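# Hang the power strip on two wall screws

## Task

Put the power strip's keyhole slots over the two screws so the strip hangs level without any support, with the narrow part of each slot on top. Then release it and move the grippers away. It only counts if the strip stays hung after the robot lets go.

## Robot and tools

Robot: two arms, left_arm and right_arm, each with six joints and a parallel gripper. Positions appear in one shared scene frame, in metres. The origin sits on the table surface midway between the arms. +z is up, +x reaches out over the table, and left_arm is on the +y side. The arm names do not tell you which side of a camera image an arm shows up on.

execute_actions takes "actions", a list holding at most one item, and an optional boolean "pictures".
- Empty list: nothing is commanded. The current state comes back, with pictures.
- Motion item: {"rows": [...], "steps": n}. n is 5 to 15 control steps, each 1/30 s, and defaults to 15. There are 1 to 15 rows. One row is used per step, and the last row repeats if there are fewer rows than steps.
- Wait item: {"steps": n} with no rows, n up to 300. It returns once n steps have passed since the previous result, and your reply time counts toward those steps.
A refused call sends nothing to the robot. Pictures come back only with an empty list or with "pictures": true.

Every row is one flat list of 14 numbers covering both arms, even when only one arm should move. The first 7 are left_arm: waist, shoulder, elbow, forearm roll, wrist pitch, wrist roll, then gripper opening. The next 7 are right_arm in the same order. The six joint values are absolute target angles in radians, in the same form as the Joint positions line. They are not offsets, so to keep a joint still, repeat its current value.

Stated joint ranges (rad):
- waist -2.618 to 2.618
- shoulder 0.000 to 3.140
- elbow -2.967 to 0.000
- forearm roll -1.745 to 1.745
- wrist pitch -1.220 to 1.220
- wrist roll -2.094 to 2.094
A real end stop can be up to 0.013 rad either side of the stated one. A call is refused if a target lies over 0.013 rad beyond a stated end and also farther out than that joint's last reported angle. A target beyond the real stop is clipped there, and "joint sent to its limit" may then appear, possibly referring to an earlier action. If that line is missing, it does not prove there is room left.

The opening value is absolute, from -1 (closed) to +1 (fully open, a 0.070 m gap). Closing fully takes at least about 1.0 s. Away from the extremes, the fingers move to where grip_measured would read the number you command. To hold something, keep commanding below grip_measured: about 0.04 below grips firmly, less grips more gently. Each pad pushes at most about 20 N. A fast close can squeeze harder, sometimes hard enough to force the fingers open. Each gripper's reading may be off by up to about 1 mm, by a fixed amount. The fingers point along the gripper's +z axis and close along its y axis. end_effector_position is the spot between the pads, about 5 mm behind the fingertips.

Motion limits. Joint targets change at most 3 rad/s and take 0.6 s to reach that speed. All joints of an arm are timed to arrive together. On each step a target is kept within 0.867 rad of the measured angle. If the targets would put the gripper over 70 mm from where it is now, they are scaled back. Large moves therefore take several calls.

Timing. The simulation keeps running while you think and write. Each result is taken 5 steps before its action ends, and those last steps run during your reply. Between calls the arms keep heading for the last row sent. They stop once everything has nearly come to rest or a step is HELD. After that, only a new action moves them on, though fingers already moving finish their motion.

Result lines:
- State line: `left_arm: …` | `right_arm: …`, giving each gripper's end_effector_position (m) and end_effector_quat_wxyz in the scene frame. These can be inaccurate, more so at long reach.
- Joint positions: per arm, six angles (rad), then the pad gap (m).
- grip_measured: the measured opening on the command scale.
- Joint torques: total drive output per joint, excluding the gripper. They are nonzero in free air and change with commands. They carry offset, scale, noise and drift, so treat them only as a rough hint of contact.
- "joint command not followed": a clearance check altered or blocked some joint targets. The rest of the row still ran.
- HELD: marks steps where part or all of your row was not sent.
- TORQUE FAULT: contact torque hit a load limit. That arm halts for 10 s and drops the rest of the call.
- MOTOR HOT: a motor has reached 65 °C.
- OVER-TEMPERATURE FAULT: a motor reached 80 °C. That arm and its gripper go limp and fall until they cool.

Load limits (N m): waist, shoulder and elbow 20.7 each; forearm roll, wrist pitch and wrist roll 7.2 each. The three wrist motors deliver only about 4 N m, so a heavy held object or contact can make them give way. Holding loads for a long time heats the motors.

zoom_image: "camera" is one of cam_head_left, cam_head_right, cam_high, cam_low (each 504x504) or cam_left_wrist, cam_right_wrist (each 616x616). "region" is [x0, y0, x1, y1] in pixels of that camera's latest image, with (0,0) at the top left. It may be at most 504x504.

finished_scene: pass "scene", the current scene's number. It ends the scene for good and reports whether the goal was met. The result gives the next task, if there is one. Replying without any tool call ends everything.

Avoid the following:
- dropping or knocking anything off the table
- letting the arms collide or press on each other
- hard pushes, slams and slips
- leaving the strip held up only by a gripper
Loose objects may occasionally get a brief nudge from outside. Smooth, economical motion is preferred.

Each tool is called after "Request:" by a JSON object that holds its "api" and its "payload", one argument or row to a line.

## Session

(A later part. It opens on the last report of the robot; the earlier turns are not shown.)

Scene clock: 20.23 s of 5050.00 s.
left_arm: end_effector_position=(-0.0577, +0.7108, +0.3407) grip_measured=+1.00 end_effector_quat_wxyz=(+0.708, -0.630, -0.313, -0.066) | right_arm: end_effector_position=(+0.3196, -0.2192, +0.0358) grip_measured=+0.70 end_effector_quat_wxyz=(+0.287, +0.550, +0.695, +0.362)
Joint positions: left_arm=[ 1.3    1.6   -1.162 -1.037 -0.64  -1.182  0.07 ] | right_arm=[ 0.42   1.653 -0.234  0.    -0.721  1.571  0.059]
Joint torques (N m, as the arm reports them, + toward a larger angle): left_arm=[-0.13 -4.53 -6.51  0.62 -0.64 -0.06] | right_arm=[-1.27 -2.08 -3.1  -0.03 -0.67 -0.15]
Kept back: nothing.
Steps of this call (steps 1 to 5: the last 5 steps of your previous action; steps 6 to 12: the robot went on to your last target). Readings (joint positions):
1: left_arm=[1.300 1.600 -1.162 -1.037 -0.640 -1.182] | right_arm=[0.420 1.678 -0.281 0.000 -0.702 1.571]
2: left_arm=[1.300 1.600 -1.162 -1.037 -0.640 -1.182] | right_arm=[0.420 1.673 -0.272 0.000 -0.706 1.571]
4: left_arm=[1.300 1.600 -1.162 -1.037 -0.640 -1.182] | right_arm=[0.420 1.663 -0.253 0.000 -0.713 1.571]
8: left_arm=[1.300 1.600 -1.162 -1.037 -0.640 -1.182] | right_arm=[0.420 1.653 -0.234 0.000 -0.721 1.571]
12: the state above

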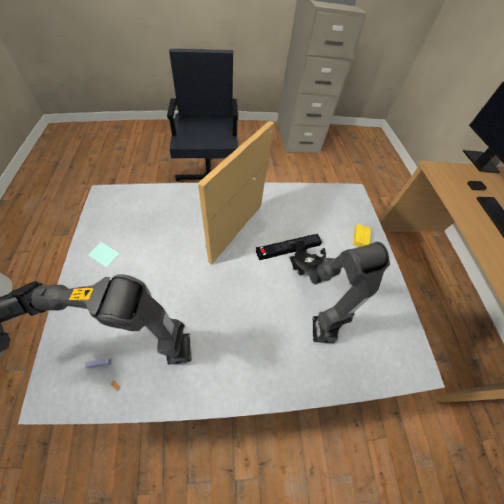

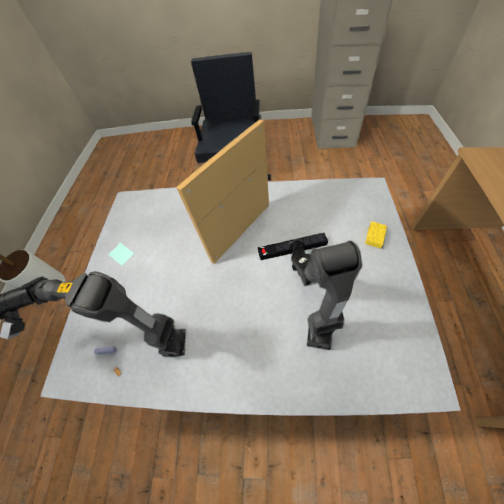

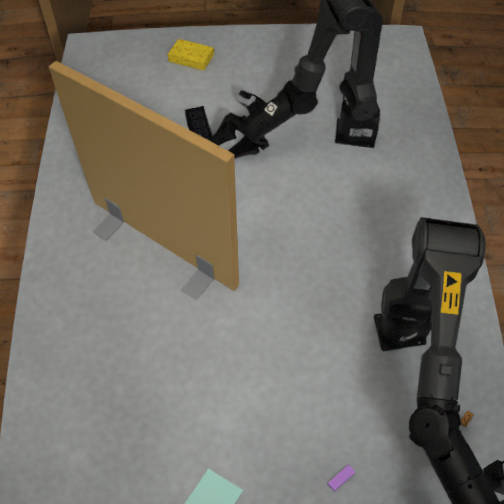

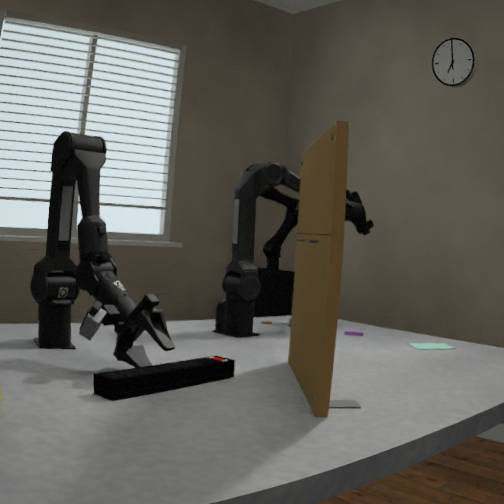

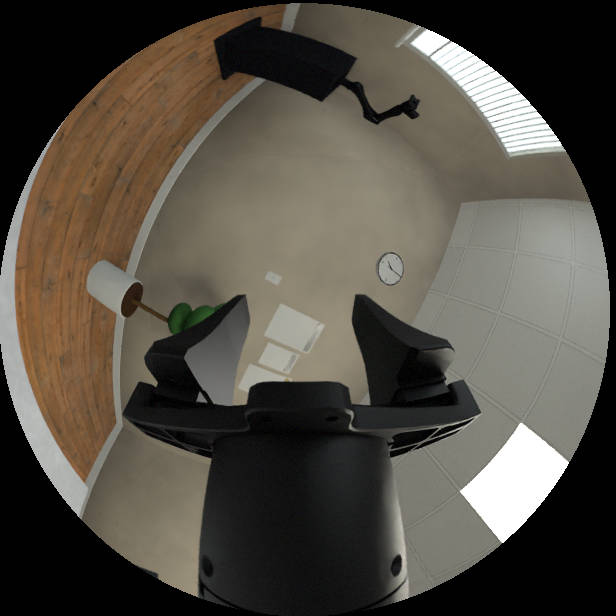

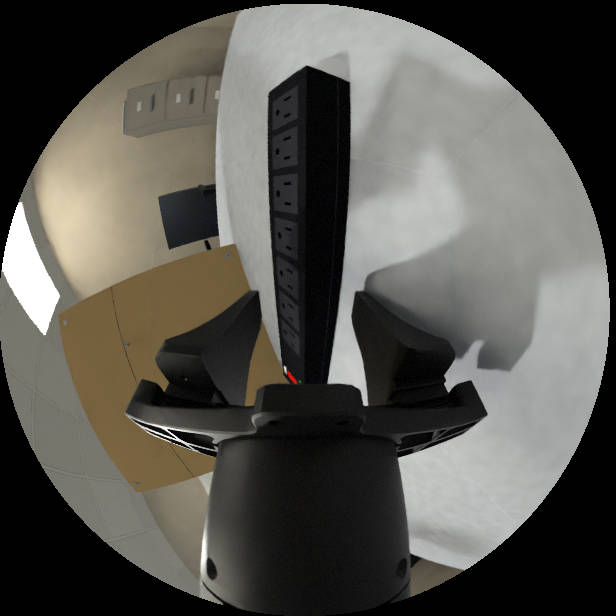

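Request:
{"api": "execute_actions", "payload": {
  "actions": [
    {"rows": [[1.3,1.6,-1.162,-1.037,-0.64,-1.182,1, 0.42,1.255,-0.389,0,-0.168,1.571,0.7]], "steps": 15}
  ]
}}

Request:
{"api": "execute_actions", "payload": {
  "actions": [
    {"rows": [[1.3,1.6,-1.162,-1.037,-0.64,-1.182,1, 0.42,1.255,-0.389,0,-0.168,1.571,1],[1.3,1.6,-1.162,-1.037,-0.64,-1.182,1, 0.42,1.255,-0.389,0,-0.168,1.571,1],[1.3,1.6,-1.162,-1.037,-0.64,-1.182,1, 0.42,1.255,-0.389,0,-0.168,1.571,1],[1.3,1.6,-1.162,-1.037,-0.64,-1.182,1, 0.42,1.859,-1.314,0,1.113,1.571,1]], "steps": 15}
  ]
}}

Request:
{"api": "execute_actions", "payload": {
  "actions": [
    {"steps": 32}
  ],
  "pictures": true
}}

Scene clock: 21.17 s of 5050.00 s.
left_arm: end_effector_position=(-0.0577, +0.7108, +0.3407) grip_measured=+1.00 end_effector_quat_wxyz=(+0.708, -0.630, -0.313, -0.066) | right_arm: end_effector_position=(+0.3253, -0.2178, +0.0716) grip_measured=+0.70 end_effector_quat_wxyz=(+0.286, +0.551, +0.696, +0.362)
Joint positions: left_arm=[ 1.3    1.6   -1.162 -1.037 -0.64  -1.182  0.07 ] | right_arm=[ 0.42   1.463 -0.31   0.    -0.454  1.571  0.06 ]
Joint torques (N m, as the arm reports them, + toward a larger angle): left_arm=[-0.22 -4.49 -6.51  0.62 -0.64 -0.05] | right_arm=[-1.41 -3.59 -4.56 -0.18 -0.17 -0.16]
Steps of this call (steps 1 to 18: the robot went on to your last target; steps 19 to 28: the first 10 steps of this action). Readings (joint positions):
19: left_arm=[1.300 1.600 -1.162 -1.037 -0.640 -1.182] | right_arm=[0.420 1.653 -0.236 0.000 -0.719 1.571]
20: left_arm=[1.300 1.600 -1.162 -1.037 -0.640 -1.182] | right_arm=[0.420 1.650 -0.238 0.000 -0.713 1.571]
22: left_arm=[1.300 1.600 -1.162 -1.037 -0.640 -1.182] | right_arm=[0.420 1.628 -0.246 0.000 -0.681 1.571]
26: left_arm=[1.300 1.600 -1.162 -1.037 -0.640 -1.182] | right_arm=[0.420 1.534 -0.283 0.000 -0.552 1.571]
28: the state above

Scene clock: 21.67 s of 5050.00 s.
left_arm: end_effector_position=(-0.0577, +0.7108, +0.3407) grip_measured=+1.00 end_effector_quat_wxyz=(+0.708, -0.630, -0.313, -0.066) | right_arm: end_effector_position=(+0.3348, -0.2156, +0.1173) grip_measured=+0.98 end_effector_quat_wxyz=(+0.258, +0.564, +0.713, +0.326)
Joint positions: left_arm=[ 1.3    1.6   -1.162 -1.037 -0.64  -1.182  0.07 ] | right_arm=[ 0.42   1.313 -0.532  0.     0.02   1.571  0.069]
Joint torques (N m, as the arm reports them, + toward a larger angle): left_arm=[-0.2  -4.55 -6.52  0.62 -0.64 -0.06] | right_arm=[-1.48 -0.45 -6.32 -0.27 -0.16 -0.14]
Steps of this call (steps 1 to 5: the last 5 steps of your previous action; steps 6 to 15: the first 10 steps of this action). Readings (joint positions):
6: left_arm=[1.300 1.600 -1.162 -1.037 -0.640 -1.182] | right_arm=[0.420 1.288 -0.377 0.000 -0.215 1.571]
7: left_arm=[1.300 1.600 -1.162 -1.037 -0.640 -1.182] | right_arm=[0.420 1.273 -0.382 0.000 -0.195 1.571]
9: left_arm=[1.300 1.600 -1.162 -1.037 -0.640 -1.182] | right_arm=[0.420 1.257 -0.390 0.000 -0.169 1.571]
13: left_arm=[1.300 1.600 -1.162 -1.037 -0.640 -1.182] | right_arm=[0.420 1.278 -0.461 0.000 -0.066 1.571]
15: the state above

Scene clock: 22.73 s of 5050.00 s.
left_arm: end_effector_position=(-0.0577, +0.7108, +0.3407) grip_measured=+1.00 end_effector_quat_wxyz=(+0.708, -0.630, -0.313, -0.066) | right_arm: end_effector_position=(+0.3465, -0.2128, +0.0698) grip_measured=+0.98 end_effector_quat_wxyz=(-0.000, +0.621, +0.784, -0.000)
Joint positions: left_arm=[ 1.3    1.6   -1.162 -1.037 -0.64  -1.182  0.07 ] | right_arm=[ 0.42   1.859 -1.314  0.     1.113  1.571  0.069]
Joint torques (N m, as the arm reports them, + toward a larger angle): left_arm=[-0.17 -4.5  -6.47  0.62 -0.64 -0.06] | right_arm=[-1.47 -4.59 -4.15 -0.31 -0.08 -0.07]
Kept back: nothing.
Steps of this call (steps 1 to 5: the last 5 steps of your previous action; steps 6 to 32: the robot went on to your last target). Readings (joint positions):
1: left_arm=[1.300 1.600 -1.162 -1.037 -0.640 -1.182] | right_arm=[0.420 1.336 -0.576 0.000 0.071 1.571]
2: left_arm=[1.300 1.600 -1.162 -1.037 -0.640 -1.182] | right_arm=[0.420 1.362 -0.624 0.000 0.128 1.571]
4: left_arm=[1.300 1.600 -1.162 -1.037 -0.640 -1.182] | right_arm=[0.420 1.425 -0.734 0.000 0.258 1.571]
8: left_arm=[1.300 1.600 -1.162 -1.037 -0.640 -1.182] | right_arm=[0.420 1.583 -0.969 0.000 0.576 1.571]
32: the state above

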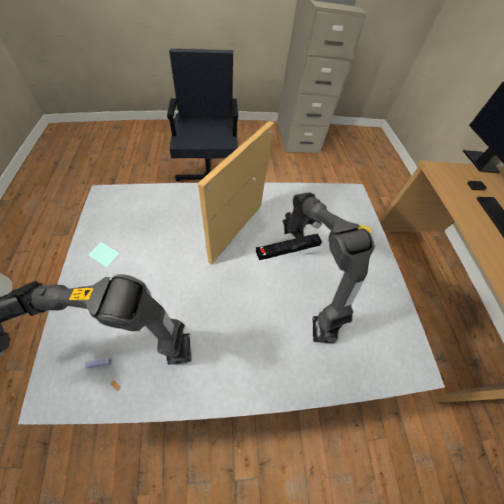

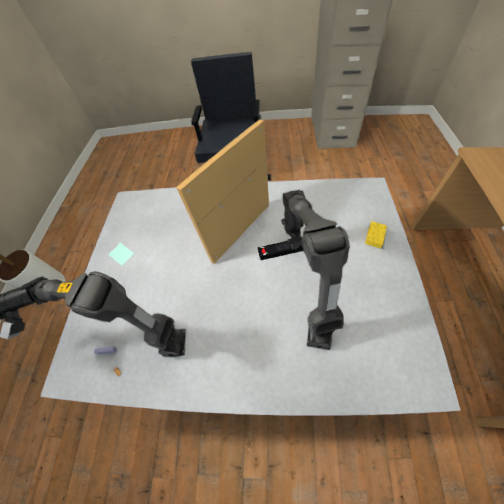

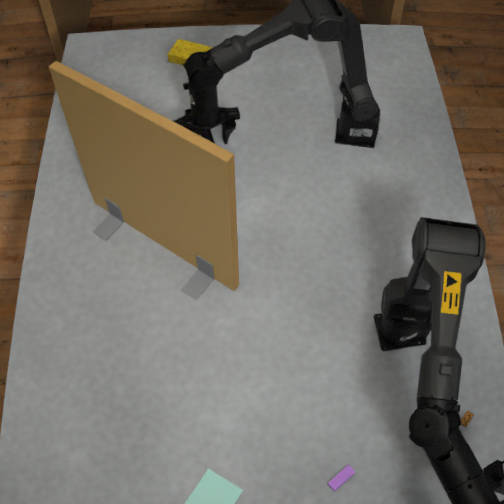

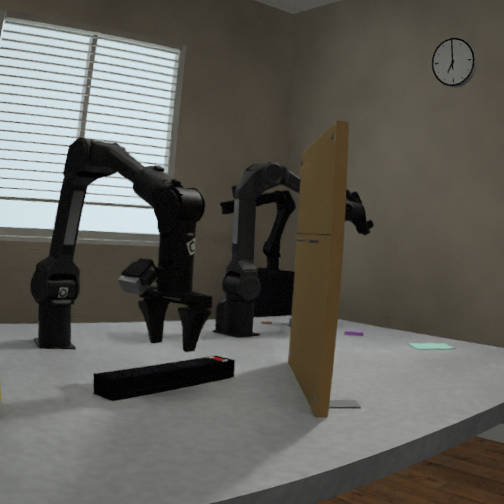

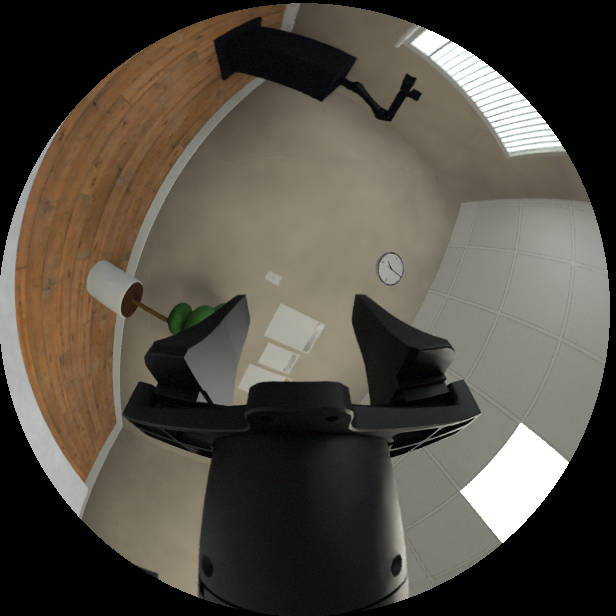

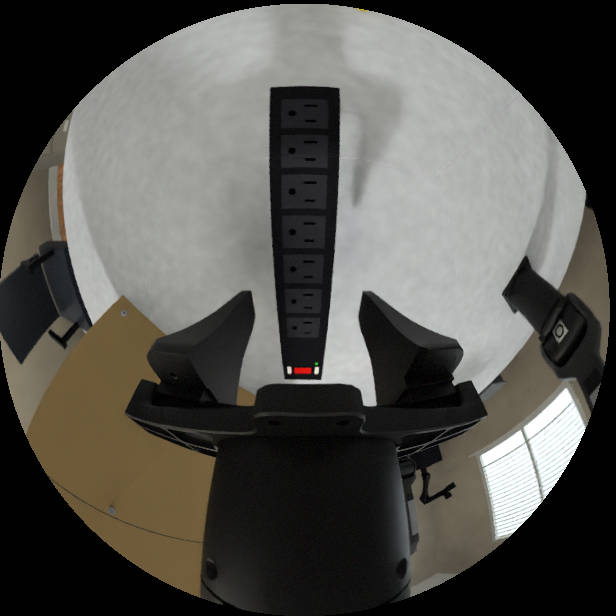

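Request:
{"api": "execute_actions", "payload": {
  "actions": [
    {"rows": [[1.3,1.6,-1.162,-1.037,-0.64,-1.182,1, 0.42,1.950,-1.218,0,0.926,1.571,1]], "steps": 15}
  ]
}}

Request:
{"api": "execute_actions", "payload": {
  "actions": [
    {"rows": [[1.3,1.6,-1.162,-1.037,-0.64,-1.182,1, 0.42,1.950,-1.218,0,0.926,1.571,0.5]], "steps": 14}
  ]
}}

Request:
{"api": "execute_actions", "payload": {
  "actions": [
    {"rows": [[1.3,1.6,-1.162,-1.037,-0.64,-1.182,1, 0.42,1.950,-1.218,0,0.926,1.571,0.47],[1.3,1.6,-1.162,-1.037,-0.64,-1.182,1, 0.42,1.950,-1.218,0,0.926,1.571,0.44],[1.3,1.6,-1.162,-1.037,-0.64,-1.182,1, 0.42,1.950,-1.218,0,0.926,1.571,0.41],[1.3,1.6,-1.162,-1.037,-0.64,-1.182,1, 0.42,1.950,-1.218,0,0.926,1.571,0.38],[1.3,1.6,-1.162,-1.037,-0.64,-1.182,1, 0.42,1.950,-1.218,0,0.926,1.571,0.35],[1.3,1.6,-1.162,-1.037,-0.64,-1.182,1, 0.42,1.950,-1.218,0,0.926,1.571,0.32],[1.3,1.6,-1.162,-1.037,-0.64,-1.182,1, 0.42,1.950,-1.218,0,0.926,1.571,0.29],[1.3,1.6,-1.162,-1.037,-0.64,-1.182,1, 0.42,1.950,-1.218,0,0.926,1.571,0.26],[1.3,1.6,-1.162,-1.037,-0.64,-1.182,1, 0.42,1.950,-1.218,0,0.926,1.571,0.23]], "steps": 15}
  ],
  "pictures": true
}}

Scene clock: 23.70 s of 5050.00 s.
left_arm: end_effector_position=(-0.0577, +0.7108, +0.3407) grip_measured=+1.00 end_effector_quat_wxyz=(+0.708, -0.630, -0.313, -0.066) | right_arm: end_effector_position=(+0.3482, -0.2125, +0.0173) grip_measured=+0.98 end_effector_quat_wxyz=(-0.001, +0.620, +0.784, -0.001)
Joint positions: left_arm=[ 1.3    1.6   -1.162 -1.037 -0.64  -1.182  0.07 ] | right_arm=[ 0.42   1.948 -1.221 -0.     0.933  1.571  0.069]
Joint torques (N m, as the arm reports them, + toward a larger angle): left_arm=[-0.15 -4.57 -6.5   0.63 -0.63 -0.06] | right_arm=[-1.48 -5.21 -3.69 -0.26  0.12 -0.04]
Steps of this call (steps 1 to 15: the robot went on to your last target; steps 16 to 19: nothing new was sent; steps 20 to 29: the first 10 steps of this action). Readings (joint positions):
20: left_arm=[1.300 1.600 -1.162 -1.037 -0.640 -1.182] | right_arm=[0.420 1.859 -1.314 0.000 1.112 1.571]
21: left_arm=[1.300 1.600 -1.162 -1.037 -0.640 -1.182] | right_arm=[0.420 1.861 -1.312 -0.000 1.106 1.571]
23: left_arm=[1.300 1.600 -1.162 -1.037 -0.640 -1.182] | right_arm=[0.420 1.874 -1.298 -0.000 1.075 1.571]
27: left_arm=[1.300 1.600 -1.162 -1.037 -0.640 -1.182] | right_arm=[0.420 1.932 -1.238 -0.000 0.963 1.571]
29: the state above

Scene clock: 24.17 s of 5050.00 s.
left_arm: end_effector_position=(-0.0577, +0.7108, +0.3407) grip_measured=+1.00 end_effector_quat_wxyz=(+0.708, -0.630, -0.313, -0.066) | right_arm: end_effector_position=(+0.3483, -0.2124, +0.0159) grip_measured=+0.50 end_effector_quat_wxyz=(-0.000, +0.620, +0.784, -0.000)
Joint positions: left_arm=[ 1.3    1.6   -1.162 -1.037 -0.64  -1.182  0.07 ] | right_arm=[ 0.42   1.95  -1.217 -0.     0.926  1.571  0.052]
Joint torques (N m, as the arm reports them, + toward a larger angle): left_arm=[-0.14 -4.5  -6.5   0.63 -0.64 -0.05] | right_arm=[-1.49 -5.26 -4.33 -0.22  0.23 -0.03]
Steps of this call (steps 1 to 5: the last 5 steps of your previous action; steps 6 to 14: the first 9 steps of this action). Readings (joint positions):
6: left_arm=[1.300 1.600 -1.162 -1.037 -0.640 -1.182] | right_arm=[0.420 1.951 -1.216 -0.000 0.925 1.571]
7: left_arm=[1.300 1.600 -1.162 -1.037 -0.640 -1.182] | right_arm=[0.420 1.951 -1.216 -0.000 0.925 1.571]
9: left_arm=[1.300 1.600 -1.162 -1.037 -0.640 -1.182] | right_arm=[0.420 1.951 -1.216 -0.000 0.926 1.571]
13: left_arm=[1.300 1.600 -1.162 -1.037 -0.640 -1.182] | right_arm=[0.420 1.950 -1.217 -0.000 0.926 1.571]
14: the state above

Scene clock: 24.67 s of 5050.00 s.
left_arm: end_effector_position=(-0.0577, +0.7108, +0.3407) grip_measured=+1.00 end_effector_quat_wxyz=(+0.708, -0.630, -0.313, -0.066) | right_arm: end_effector_position=(+0.3486, -0.2124, +0.0162) grip_measured=+0.27 end_effector_quat_wxyz=(+0.000, +0.620, +0.784, +0.000)
Joint positions: left_arm=[ 1.3    1.6   -1.162 -1.037 -0.64  -1.182  0.07 ] | right_arm=[ 0.42   1.95  -1.218 -0.     0.926  1.571  0.045]
Joint torques (N m, as the arm reports them, + toward a larger angle): left_arm=[-0.21 -4.49 -6.55  0.63 -0.63 -0.05] | right_arm=[-1.47 -5.23 -4.32 -0.18  0.22 -0.01]
Steps of this call (steps 1 to 5: the last 5 steps of your previous action; steps 6 to 15: the first 10 steps of this action). Readings (joint positions):
6: left_arm=[1.300 1.600 -1.162 -1.037 -0.640 -1.182] | right_arm=[0.420 1.950 -1.218 -0.000 0.926 1.571]
7: left_arm=[1.300 1.600 -1.162 -1.037 -0.640 -1.182] | right_arm=[0.420 1.950 -1.218 -0.000 0.926 1.571]
9: left_arm=[1.300 1.600 -1.162 -1.037 -0.640 -1.182] | right_arm=[0.420 1.950 -1.218 -0.000 0.926 1.571]
13: left_arm=[1.300 1.600 -1.162 -1.037 -0.640 -1.182] | right_arm=[0.420 1.950 -1.218 -0.000 0.926 1.571]
15: the state above

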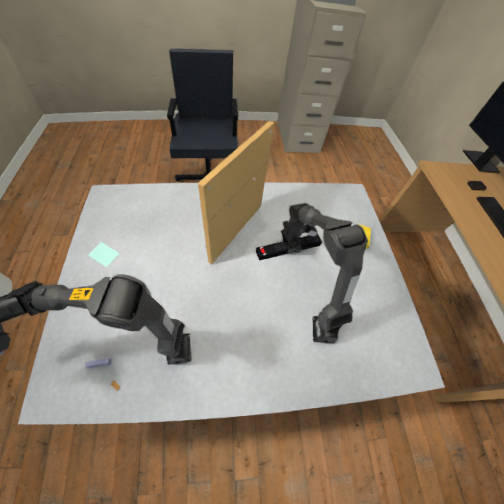

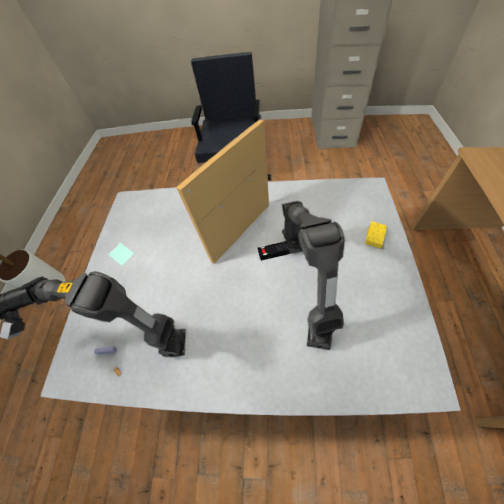

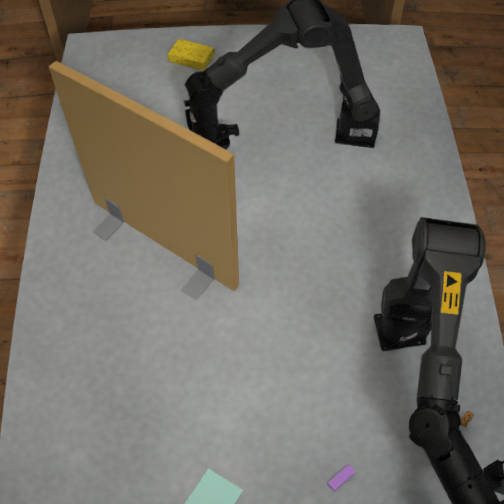

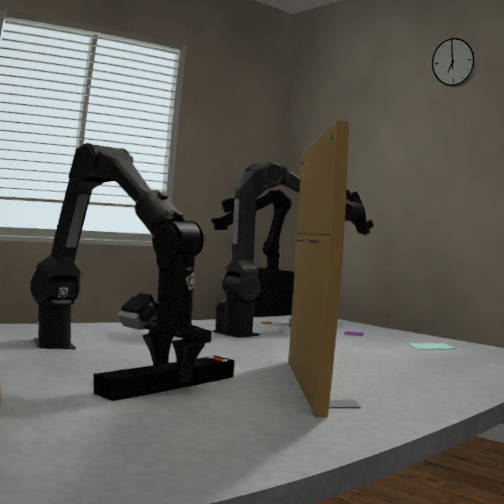

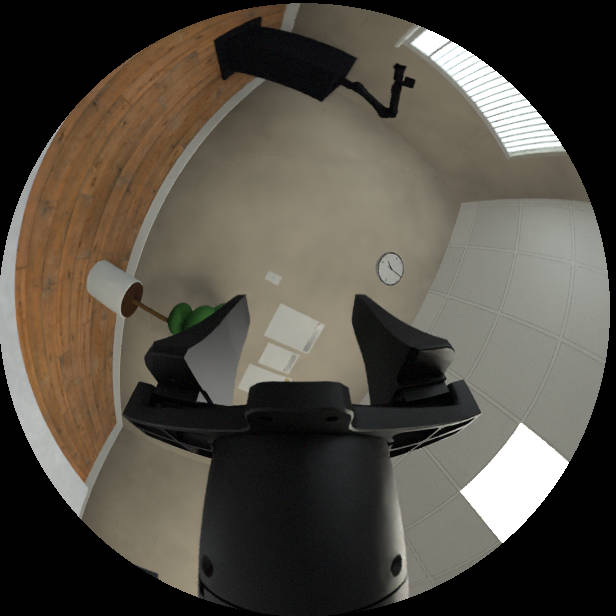

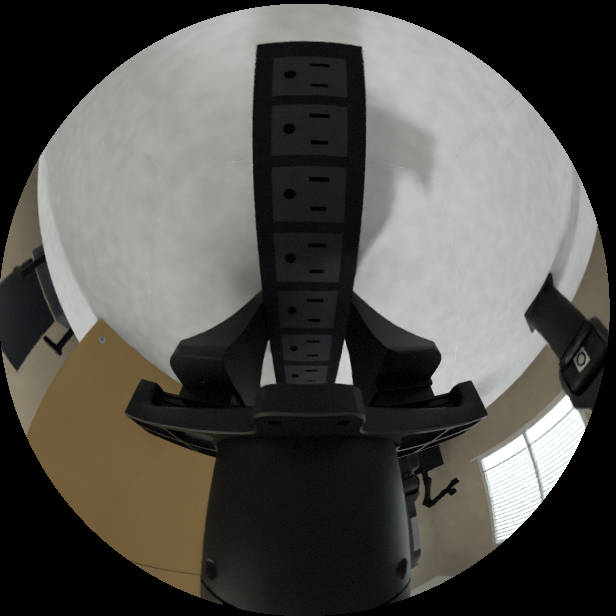

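Request:
{"api": "execute_actions", "payload": {
  "actions": [
    {"rows": [[1.3,1.6,-1.162,-1.037,-0.64,-1.182,1, 0.42,1.3885,-0.828,0,1.1,1.571,0.22]], "steps": 15}
  ]
}}

Request:
{"api": "execute_actions", "payload": {
  "actions": [
    {"rows": [[1.3,1.6,-1.162,-1.037,-0.64,-1.182,1, 0.42,0.8,-1.2,0,-1.1,1.571,0.22]], "steps": 15}
  ]
}}

Request:
{"api": "execute_actions", "payload": {
  "actions": [
    {"steps": 60}
  ],
  "pictures": true
}}

Scene clock: 26.13 s of 5050.00 s.
left_arm: end_effector_position=(-0.0577, +0.7108, +0.3407) grip_measured=+1.00 end_effector_quat_wxyz=(+0.708, -0.630, -0.313, -0.066) | right_arm: end_effector_position=(+0.2910, -0.2260, +0.0618) grip_measured=+0.27 end_effector_quat_wxyz=(-0.000, +0.620, +0.784, -0.000)
Joint positions: left_arm=[ 1.3    1.6   -1.162 -1.037 -0.64  -1.182  0.07 ] | right_arm=[ 0.42   1.687 -1.037 -0.     1.007  1.571  0.045]
Joint torques (N m, as the arm reports them, + toward a larger angle): left_arm=[-0.16 -4.56 -6.49  0.62 -0.63 -0.05] | right_arm=[-1.43 -4.58 -3.51 -0.07  0.32  0.04]
Steps of this call (steps 1 to 5: the last 5 steps of your previous action; steps 6 to 15: the robot went on to your last target; steps 16 to 34: nothing new was sent; steps 35 to 44: the first 10 steps of this action). Readings (joint positions):
35: left_arm=[1.300 1.600 -1.162 -1.037 -0.640 -1.182] | right_arm=[0.420 1.949 -1.218 -0.000 0.926 1.571]
36: left_arm=[1.300 1.600 -1.162 -1.037 -0.640 -1.182] | right_arm=[0.420 1.945 -1.214 -0.000 0.927 1.571]
38: left_arm=[1.300 1.600 -1.162 -1.037 -0.640 -1.182] | right_arm=[0.420 1.915 -1.193 -0.000 0.936 1.571]
42: left_arm=[1.300 1.600 -1.162 -1.037 -0.640 -1.182] | right_arm=[0.420 1.784 -1.103 -0.000 0.977 1.571]
44: the state above

Scene clock: 26.63 s of 5050.00 s.
left_arm: end_effector_position=(-0.0577, +0.7108, +0.3407) grip_measured=+1.00 end_effector_quat_wxyz=(+0.708, -0.630, -0.313, -0.066) | right_arm: end_effector_position=(+0.2749, -0.2298, +0.1517) grip_measured=+0.27 end_effector_quat_wxyz=(+0.121, +0.609, +0.769, +0.153)
Joint positions: left_arm=[ 1.3    1.6   -1.162 -1.037 -0.64  -1.182  0.07 ] | right_arm=[ 0.42   1.245 -0.886 -0.     0.907  1.571  0.045]
Joint torques (N m, as the arm reports them, + toward a larger angle): left_arm=[-0.22 -4.43 -6.5   0.62 -0.63 -0.04] | right_arm=[-1.43 -3.04 -6.63 -0.08 -0.67  0.02]
Steps of this call (steps 1 to 5: the last 5 steps of your previous action; steps 6 to 15: the first 10 steps of this action). Readings (joint positions):
6: left_arm=[1.300 1.600 -1.162 -1.037 -0.640 -1.182] | right_arm=[0.420 1.442 -0.866 -0.000 1.084 1.571]
7: left_arm=[1.300 1.600 -1.162 -1.037 -0.640 -1.182] | right_arm=[0.420 1.417 -0.852 -0.000 1.087 1.571]
9: left_arm=[1.300 1.600 -1.162 -1.037 -0.640 -1.182] | right_arm=[0.420 1.371 -0.841 -0.000 1.076 1.571]
13: left_arm=[1.300 1.600 -1.162 -1.037 -0.640 -1.182] | right_arm=[0.420 1.284 -0.861 -0.000 0.980 1.571]
15: the state above

Scene clock: 28.63 s of 5050.00 s.
left_arm: end_effector_position=(-0.0577, +0.7108, +0.3407) grip_measured=+1.00 end_effector_quat_wxyz=(+0.708, -0.630, -0.313, -0.066) | right_arm: end_effector_position=(+0.0410, -0.2851, +0.7113) grip_measured=+0.27 end_effector_quat_wxyz=(+0.620, -0.006, -0.007, +0.784)
Joint positions: left_arm=[ 1.3    1.6   -1.162 -1.037 -0.64  -1.182  0.07 ] | right_arm=[ 0.42   0.799 -1.201 -0.    -1.1    1.571  0.045]
Joint torques (N m, as the arm reports them, + toward a larger angle): left_arm=[-0.15 -4.55 -6.54  0.63 -0.63 -0.05] | right_arm=[-1.4   1.69 -4.07  0.    0.2   0.06]
Kept back: nothing.
Steps of this call (steps 1 to 5: the last 5 steps of your previous action; steps 6 to 60: the robot went on to your last target). Readings (joint positions):
1: left_arm=[1.300 1.600 -1.162 -1.037 -0.640 -1.182] | right_arm=[0.420 1.226 -0.900 -0.000 0.871 1.571]
2: left_arm=[1.300 1.600 -1.162 -1.037 -0.640 -1.182] | right_arm=[0.420 1.209 -0.913 -0.000 0.835 1.571]
4: left_arm=[1.300 1.600 -1.162 -1.037 -0.640 -1.182] | right_arm=[0.420 1.175 -0.937 -0.000 0.764 1.571]
8: left_arm=[1.300 1.600 -1.162 -1.037 -0.640 -1.182] | right_arm=[0.420 1.115 -0.979 -0.000 0.620 1.571]
60: the state above

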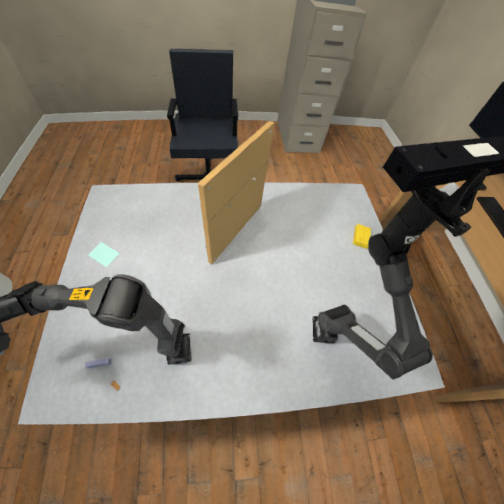

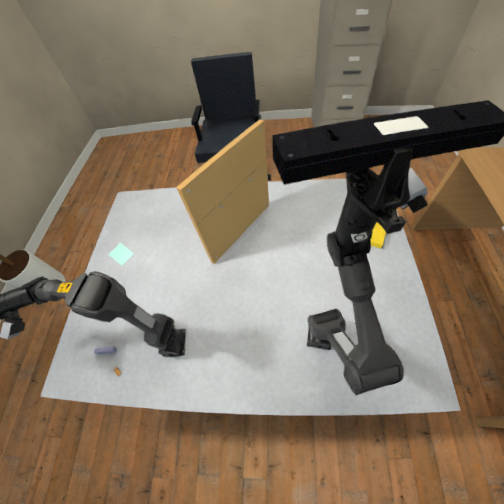

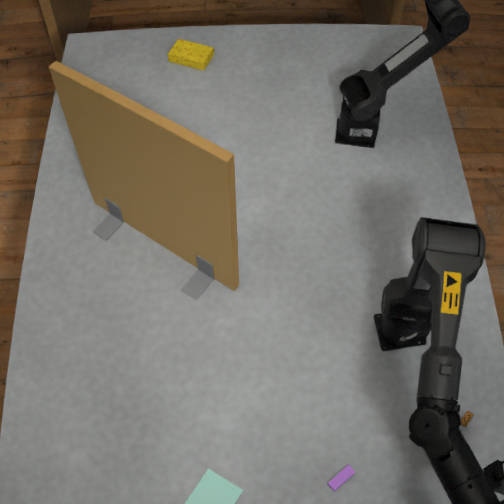

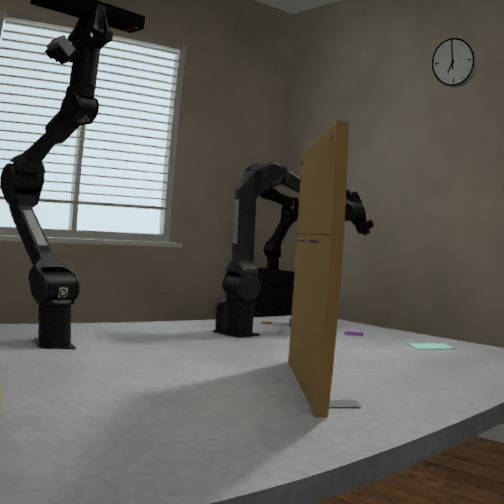

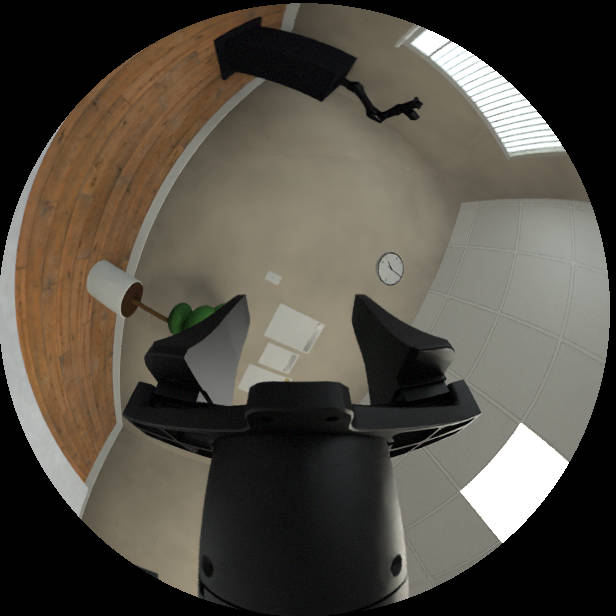

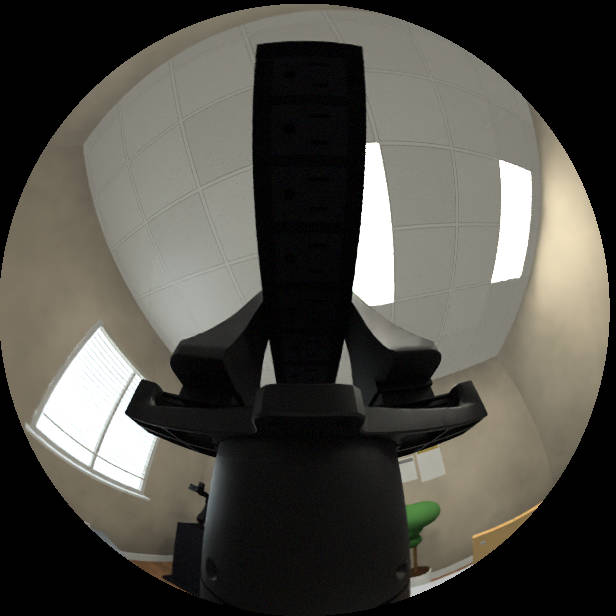

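Request:
{"api": "zoom_image", "payload": {
  "camera": "cam_head_right",
  "region": [264, 90, 504, 190]
}}

Request:
{"api": "zoom_image", "payload": {
  "camera": "cam_head_right",
  "region": [270, 115, 390, 165]
}}

Region (264, 90, 504, 190) of cam_head_right's 504x504 image, scaled by 2.100, with more detail than that image has; it fills the top 210 rows of this view, and the rest is white.

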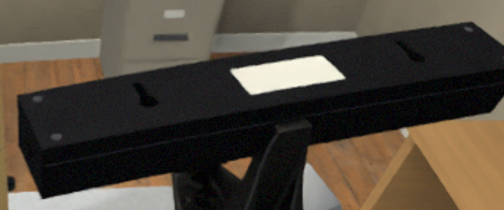

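Region (270, 115, 390, 165) of cam_head_right's 504x504 image, scaled by 4.200, with more detail than that image has; it fills the top 210 rows of this view, and the rest is white.

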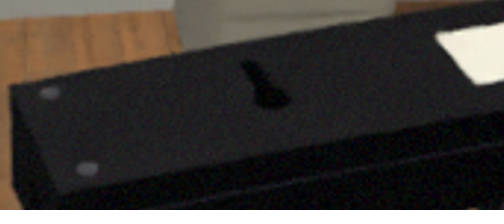

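Request:
{"api": "execute_actions", "payload": {
  "actions": [
    {"rows": [[1.3,1.6,-1.162,-1.037,-0.64,-1.182,1, 1.1,0.95,-1.35,0,-1.1,-0.66,0.22]], "steps": 15}
  ]
}}

Request:
{"api": "execute_actions", "payload": {
  "actions": [
    {"steps": 40}
  ],
  "pictures": true
}}

Scene clock: 31.93 s of 5050.00 s.
left_arm: end_effector_position=(-0.0577, +0.7108, +0.3407) grip_measured=+1.00 end_effector_quat_wxyz=(+0.708, -0.630, -0.313, -0.066) | right_arm: end_effector_position=(+0.0489, -0.2731, +0.7181) grip_measured=+0.27 end_effector_quat_wxyz=(+0.645, -0.003, -0.007, +0.764)
Joint positions: left_arm=[ 1.3    1.6   -1.162 -1.037 -0.64  -1.182  0.07 ] | right_arm=[ 0.621  0.844 -1.243  0.    -1.1    1.305  0.045]
Joint torques (N m, as the arm reports them, + toward a larger angle): left_arm=[-0.24 -4.5  -6.52  0.64 -0.63 -0.05] | right_arm=[ 0.11  1.31 -5.18  0.08  0.06 -0.41]
Steps of this call (steps 1 to 15: the robot went on to your last target; steps 16 to 89: nothing new was sent; steps 90 to 99: the first 10 steps of this action). Readings (joint positions):
90: left_arm=[1.300 1.600 -1.162 -1.037 -0.640 -1.182] | right_arm=[0.420 0.800 -1.200 0.000 -1.100 1.571]
91: left_arm=[1.300 1.600 -1.162 -1.037 -0.640 -1.182] | right_arm=[0.425 0.801 -1.200 0.000 -1.100 1.565]
93: left_arm=[1.300 1.600 -1.162 -1.037 -0.640 -1.182] | right_arm=[0.448 0.806 -1.203 0.000 -1.100 1.534]
97: left_arm=[1.300 1.600 -1.162 -1.037 -0.640 -1.182] | right_arm=[0.548 0.828 -1.226 0.000 -1.100 1.403]
99: the state above

Scene clock: 33.27 s of 5050.00 s.
left_arm: end_effector_position=(-0.0577, +0.7108, +0.3407) grip_measured=+1.00 end_effector_quat_wxyz=(+0.708, -0.630, -0.313, -0.066) | right_arm: end_effector_position=(+0.0500, -0.2346, +0.7338) grip_measured=+0.27 end_effector_quat_wxyz=(+0.992, +0.006, -0.006, +0.126)
Joint positions: left_arm=[ 1.3    1.6   -1.162 -1.037 -0.64  -1.182  0.07 ] | right_arm=[ 1.1    0.95  -1.35   0.    -1.1   -0.659  0.045]
Joint torques (N m, as the arm reports them, + toward a larger angle): left_arm=[-0.19 -4.5  -6.53  0.63 -0.63 -0.05] | right_arm=[-0.34  0.78 -5.   -0.08  0.32 -0.06]
Kept back: nothing.
Steps of this call (steps 1 to 5: the last 5 steps of your previous action; steps 6 to 40: the robot went on to your last target). Readings (joint positions):
1: left_arm=[1.300 1.600 -1.162 -1.037 -0.640 -1.182] | right_arm=[0.662 0.853 -1.252 0.000 -1.100 1.248]
2: left_arm=[1.300 1.600 -1.162 -1.037 -0.640 -1.182] | right_arm=[0.706 0.863 -1.262 0.000 -1.100 1.185]
4: left_arm=[1.300 1.600 -1.162 -1.037 -0.640 -1.182] | right_arm=[0.794 0.883 -1.282 0.000 -1.100 1.043]
8: left_arm=[1.300 1.600 -1.162 -1.037 -0.640 -1.182] | right_arm=[0.917 0.909 -1.309 0.000 -1.100 0.694]
40: the state above

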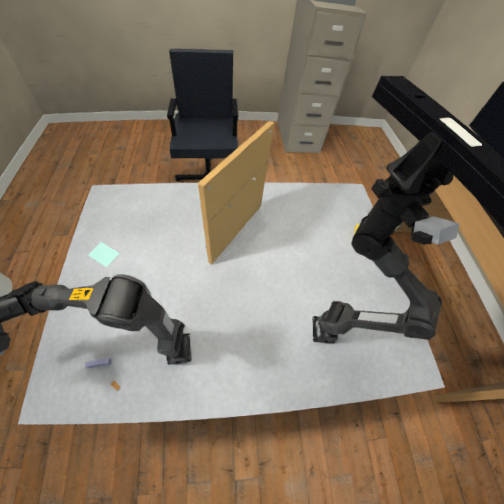

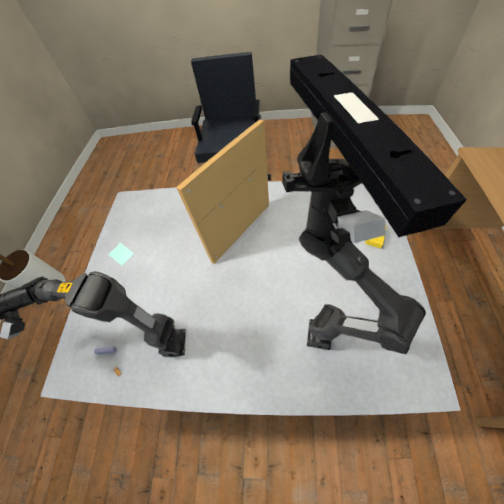

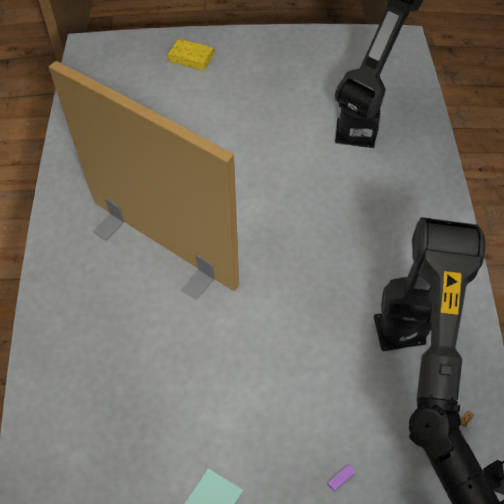

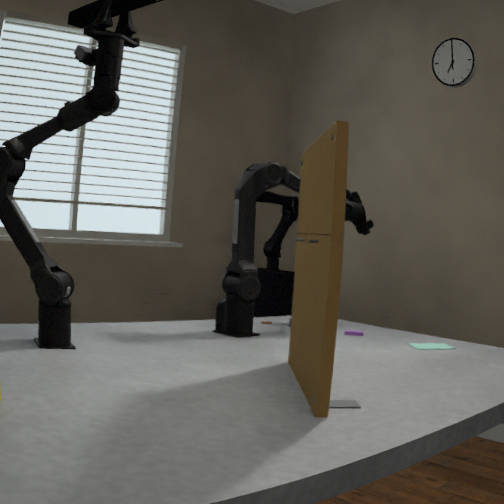

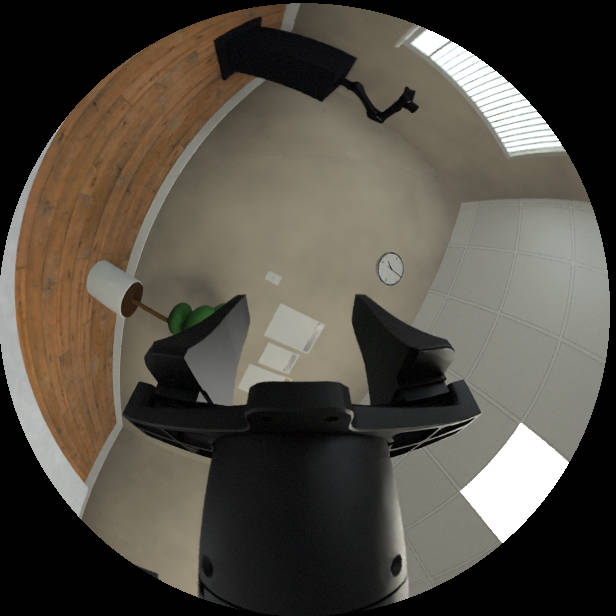

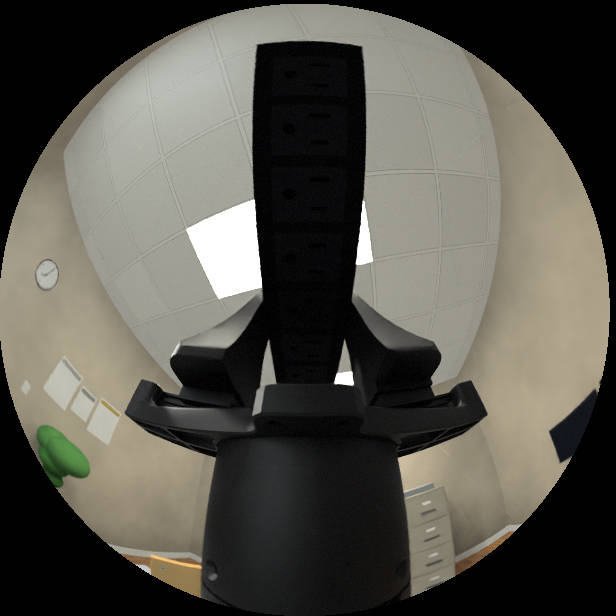

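Useful view across the width.

Request:
{"api": "zoom_image", "payload": {
  "camera": "cam_head_right",
  "region": [280, 45, 480, 245]
}}

Request:
{"api": "zoom_image", "payload": {
  "camera": "cam_head_right",
  "region": [360, 120, 470, 230]
}}

Region (280, 45, 480, 245) of cam_head_right's 504x504 image, scaled by 2.520, with more detail than that image has.

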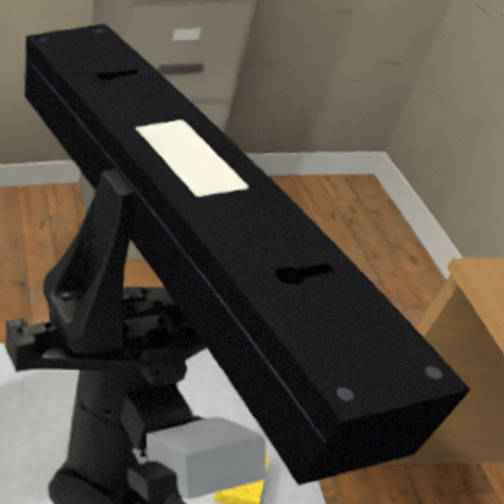

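Region (360, 120, 470, 230) of cam_head_right's 504x504 image, scaled by 4.582, with more detail than that image has.

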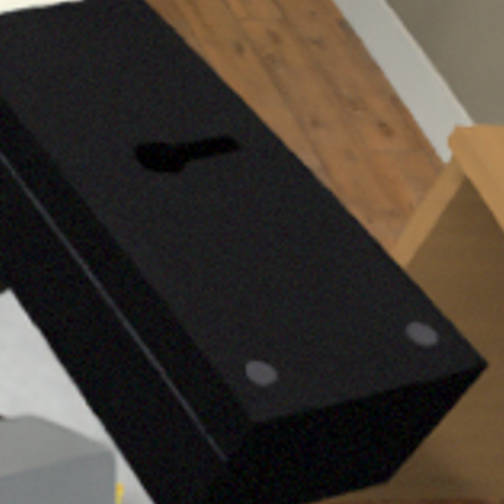

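Request:
{"api": "execute_actions", "payload": {
  "actions": [
    {"rows": [[1.3,1.6,-1.162,-1.037,-0.64,-1.182,1, 0.32,1.511,-0.85,-0.95,-1.04,-0.82,0.22]], "steps": 15}
  ]
}}

Request:
{"api": "execute_actions", "payload": {
  "actions": [
    {"steps": 40}
  ],
  "pictures": true
}}

Scene clock: 35.87 s of 5050.00 s.
left_arm: end_effector_position=(-0.0577, +0.7108, +0.3407) grip_measured=+1.00 end_effector_quat_wxyz=(+0.708, -0.630, -0.313, -0.066) | right_arm: end_effector_position=(+0.1199, -0.1327, +0.6830) grip_measured=+0.27 end_effector_quat_wxyz=(+0.987, -0.155, +0.025, -0.021)
Joint positions: left_arm=[ 1.3    1.6   -1.162 -1.037 -0.64  -1.182  0.07 ] | right_arm=[ 0.922  1.082 -1.238 -0.216 -1.085 -0.697  0.045]
Joint torques (N m, as the arm reports them, + toward a larger angle): left_arm=[-0.17 -4.51 -6.52  0.64 -0.63 -0.05] | right_arm=[-1.29 -0.45 -4.21  0.59 -0.05 -0.12]
Steps of this call (steps 1 to 15: the robot went on to your last target; steps 16 to 68: nothing new was sent; steps 69 to 78: the first 10 steps of this action). Readings (joint positions):
69: left_arm=[1.300 1.600 -1.162 -1.037 -0.640 -1.182] | right_arm=[1.100 0.950 -1.350 -0.001 -1.100 -0.660]
70: left_arm=[1.300 1.600 -1.162 -1.037 -0.640 -1.182] | right_arm=[1.095 0.953 -1.349 -0.007 -1.100 -0.661]
72: left_arm=[1.300 1.600 -1.162 -1.037 -0.640 -1.182] | right_arm=[1.068 0.970 -1.335 -0.038 -1.100 -0.667]
76: left_arm=[1.300 1.600 -1.162 -1.037 -0.640 -1.182] | right_arm=[0.971 1.044 -1.270 -0.155 -1.089 -0.687]
78: the state above

Scene clock: 37.20 s of 5050.00 s.
left_arm: end_effector_position=(-0.0577, +0.7108, +0.3407) grip_measured=+1.00 end_effector_quat_wxyz=(+0.708, -0.630, -0.313, -0.066) | right_arm: end_effector_position=(+0.3789, -0.0870, +0.3220) grip_measured=+0.27 end_effector_quat_wxyz=(+0.716, -0.620, +0.205, -0.246)
Joint positions: left_arm=[ 1.3    1.6   -1.162 -1.037 -0.64  -1.182  0.07 ] | right_arm=[ 0.32   1.511 -0.85  -0.95  -1.041 -0.82   0.045]
Joint torques (N m, as the arm reports them, + toward a larger angle): left_arm=[-0.27 -4.52 -6.56  0.63 -0.62 -0.05] | right_arm=[-0.24 -4.62 -6.63  1.99 -1.03  0.12]
Kept back: nothing.
Steps of this call (steps 1 to 5: the last 5 steps of your previous action; steps 6 to 40: the robot went on to your last target). Readings (joint positions):
1: left_arm=[1.300 1.600 -1.162 -1.037 -0.640 -1.182] | right_arm=[0.897 1.100 -1.222 -0.246 -1.083 -0.702]
2: left_arm=[1.300 1.600 -1.162 -1.037 -0.640 -1.182] | right_arm=[0.873 1.117 -1.206 -0.276 -1.081 -0.707]
4: left_arm=[1.300 1.600 -1.162 -1.037 -0.640 -1.182] | right_arm=[0.824 1.153 -1.174 -0.336 -1.077 -0.717]
8: left_arm=[1.300 1.600 -1.162 -1.037 -0.640 -1.182] | right_arm=[0.727 1.223 -1.111 -0.455 -1.069 -0.737]
40: the state above

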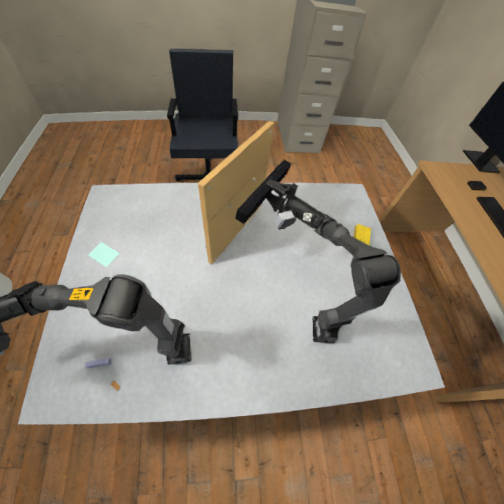

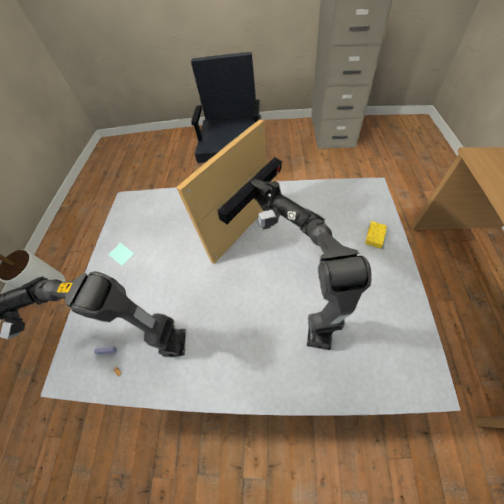

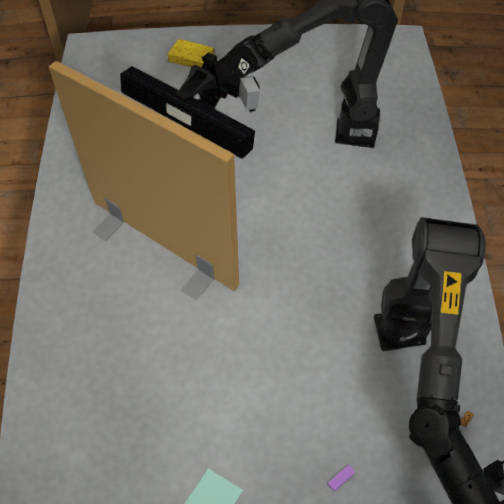

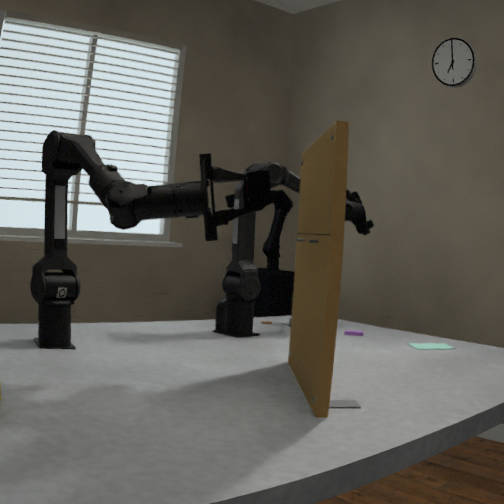

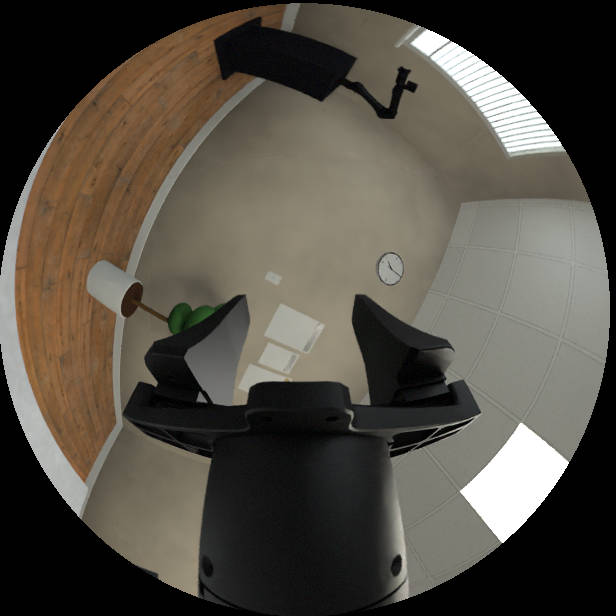

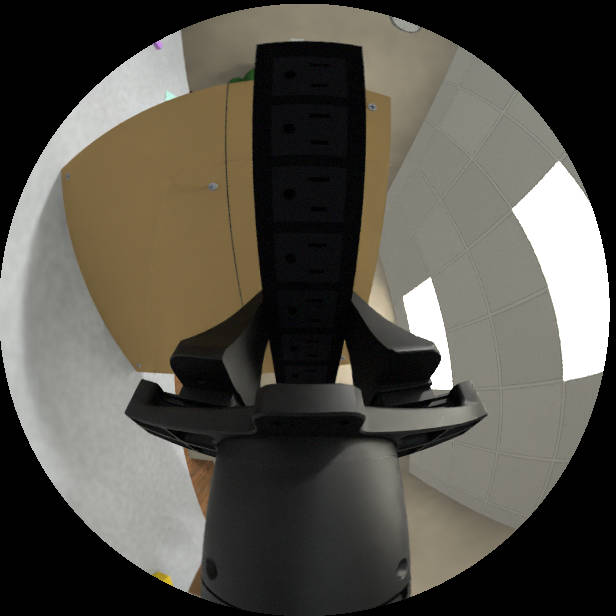

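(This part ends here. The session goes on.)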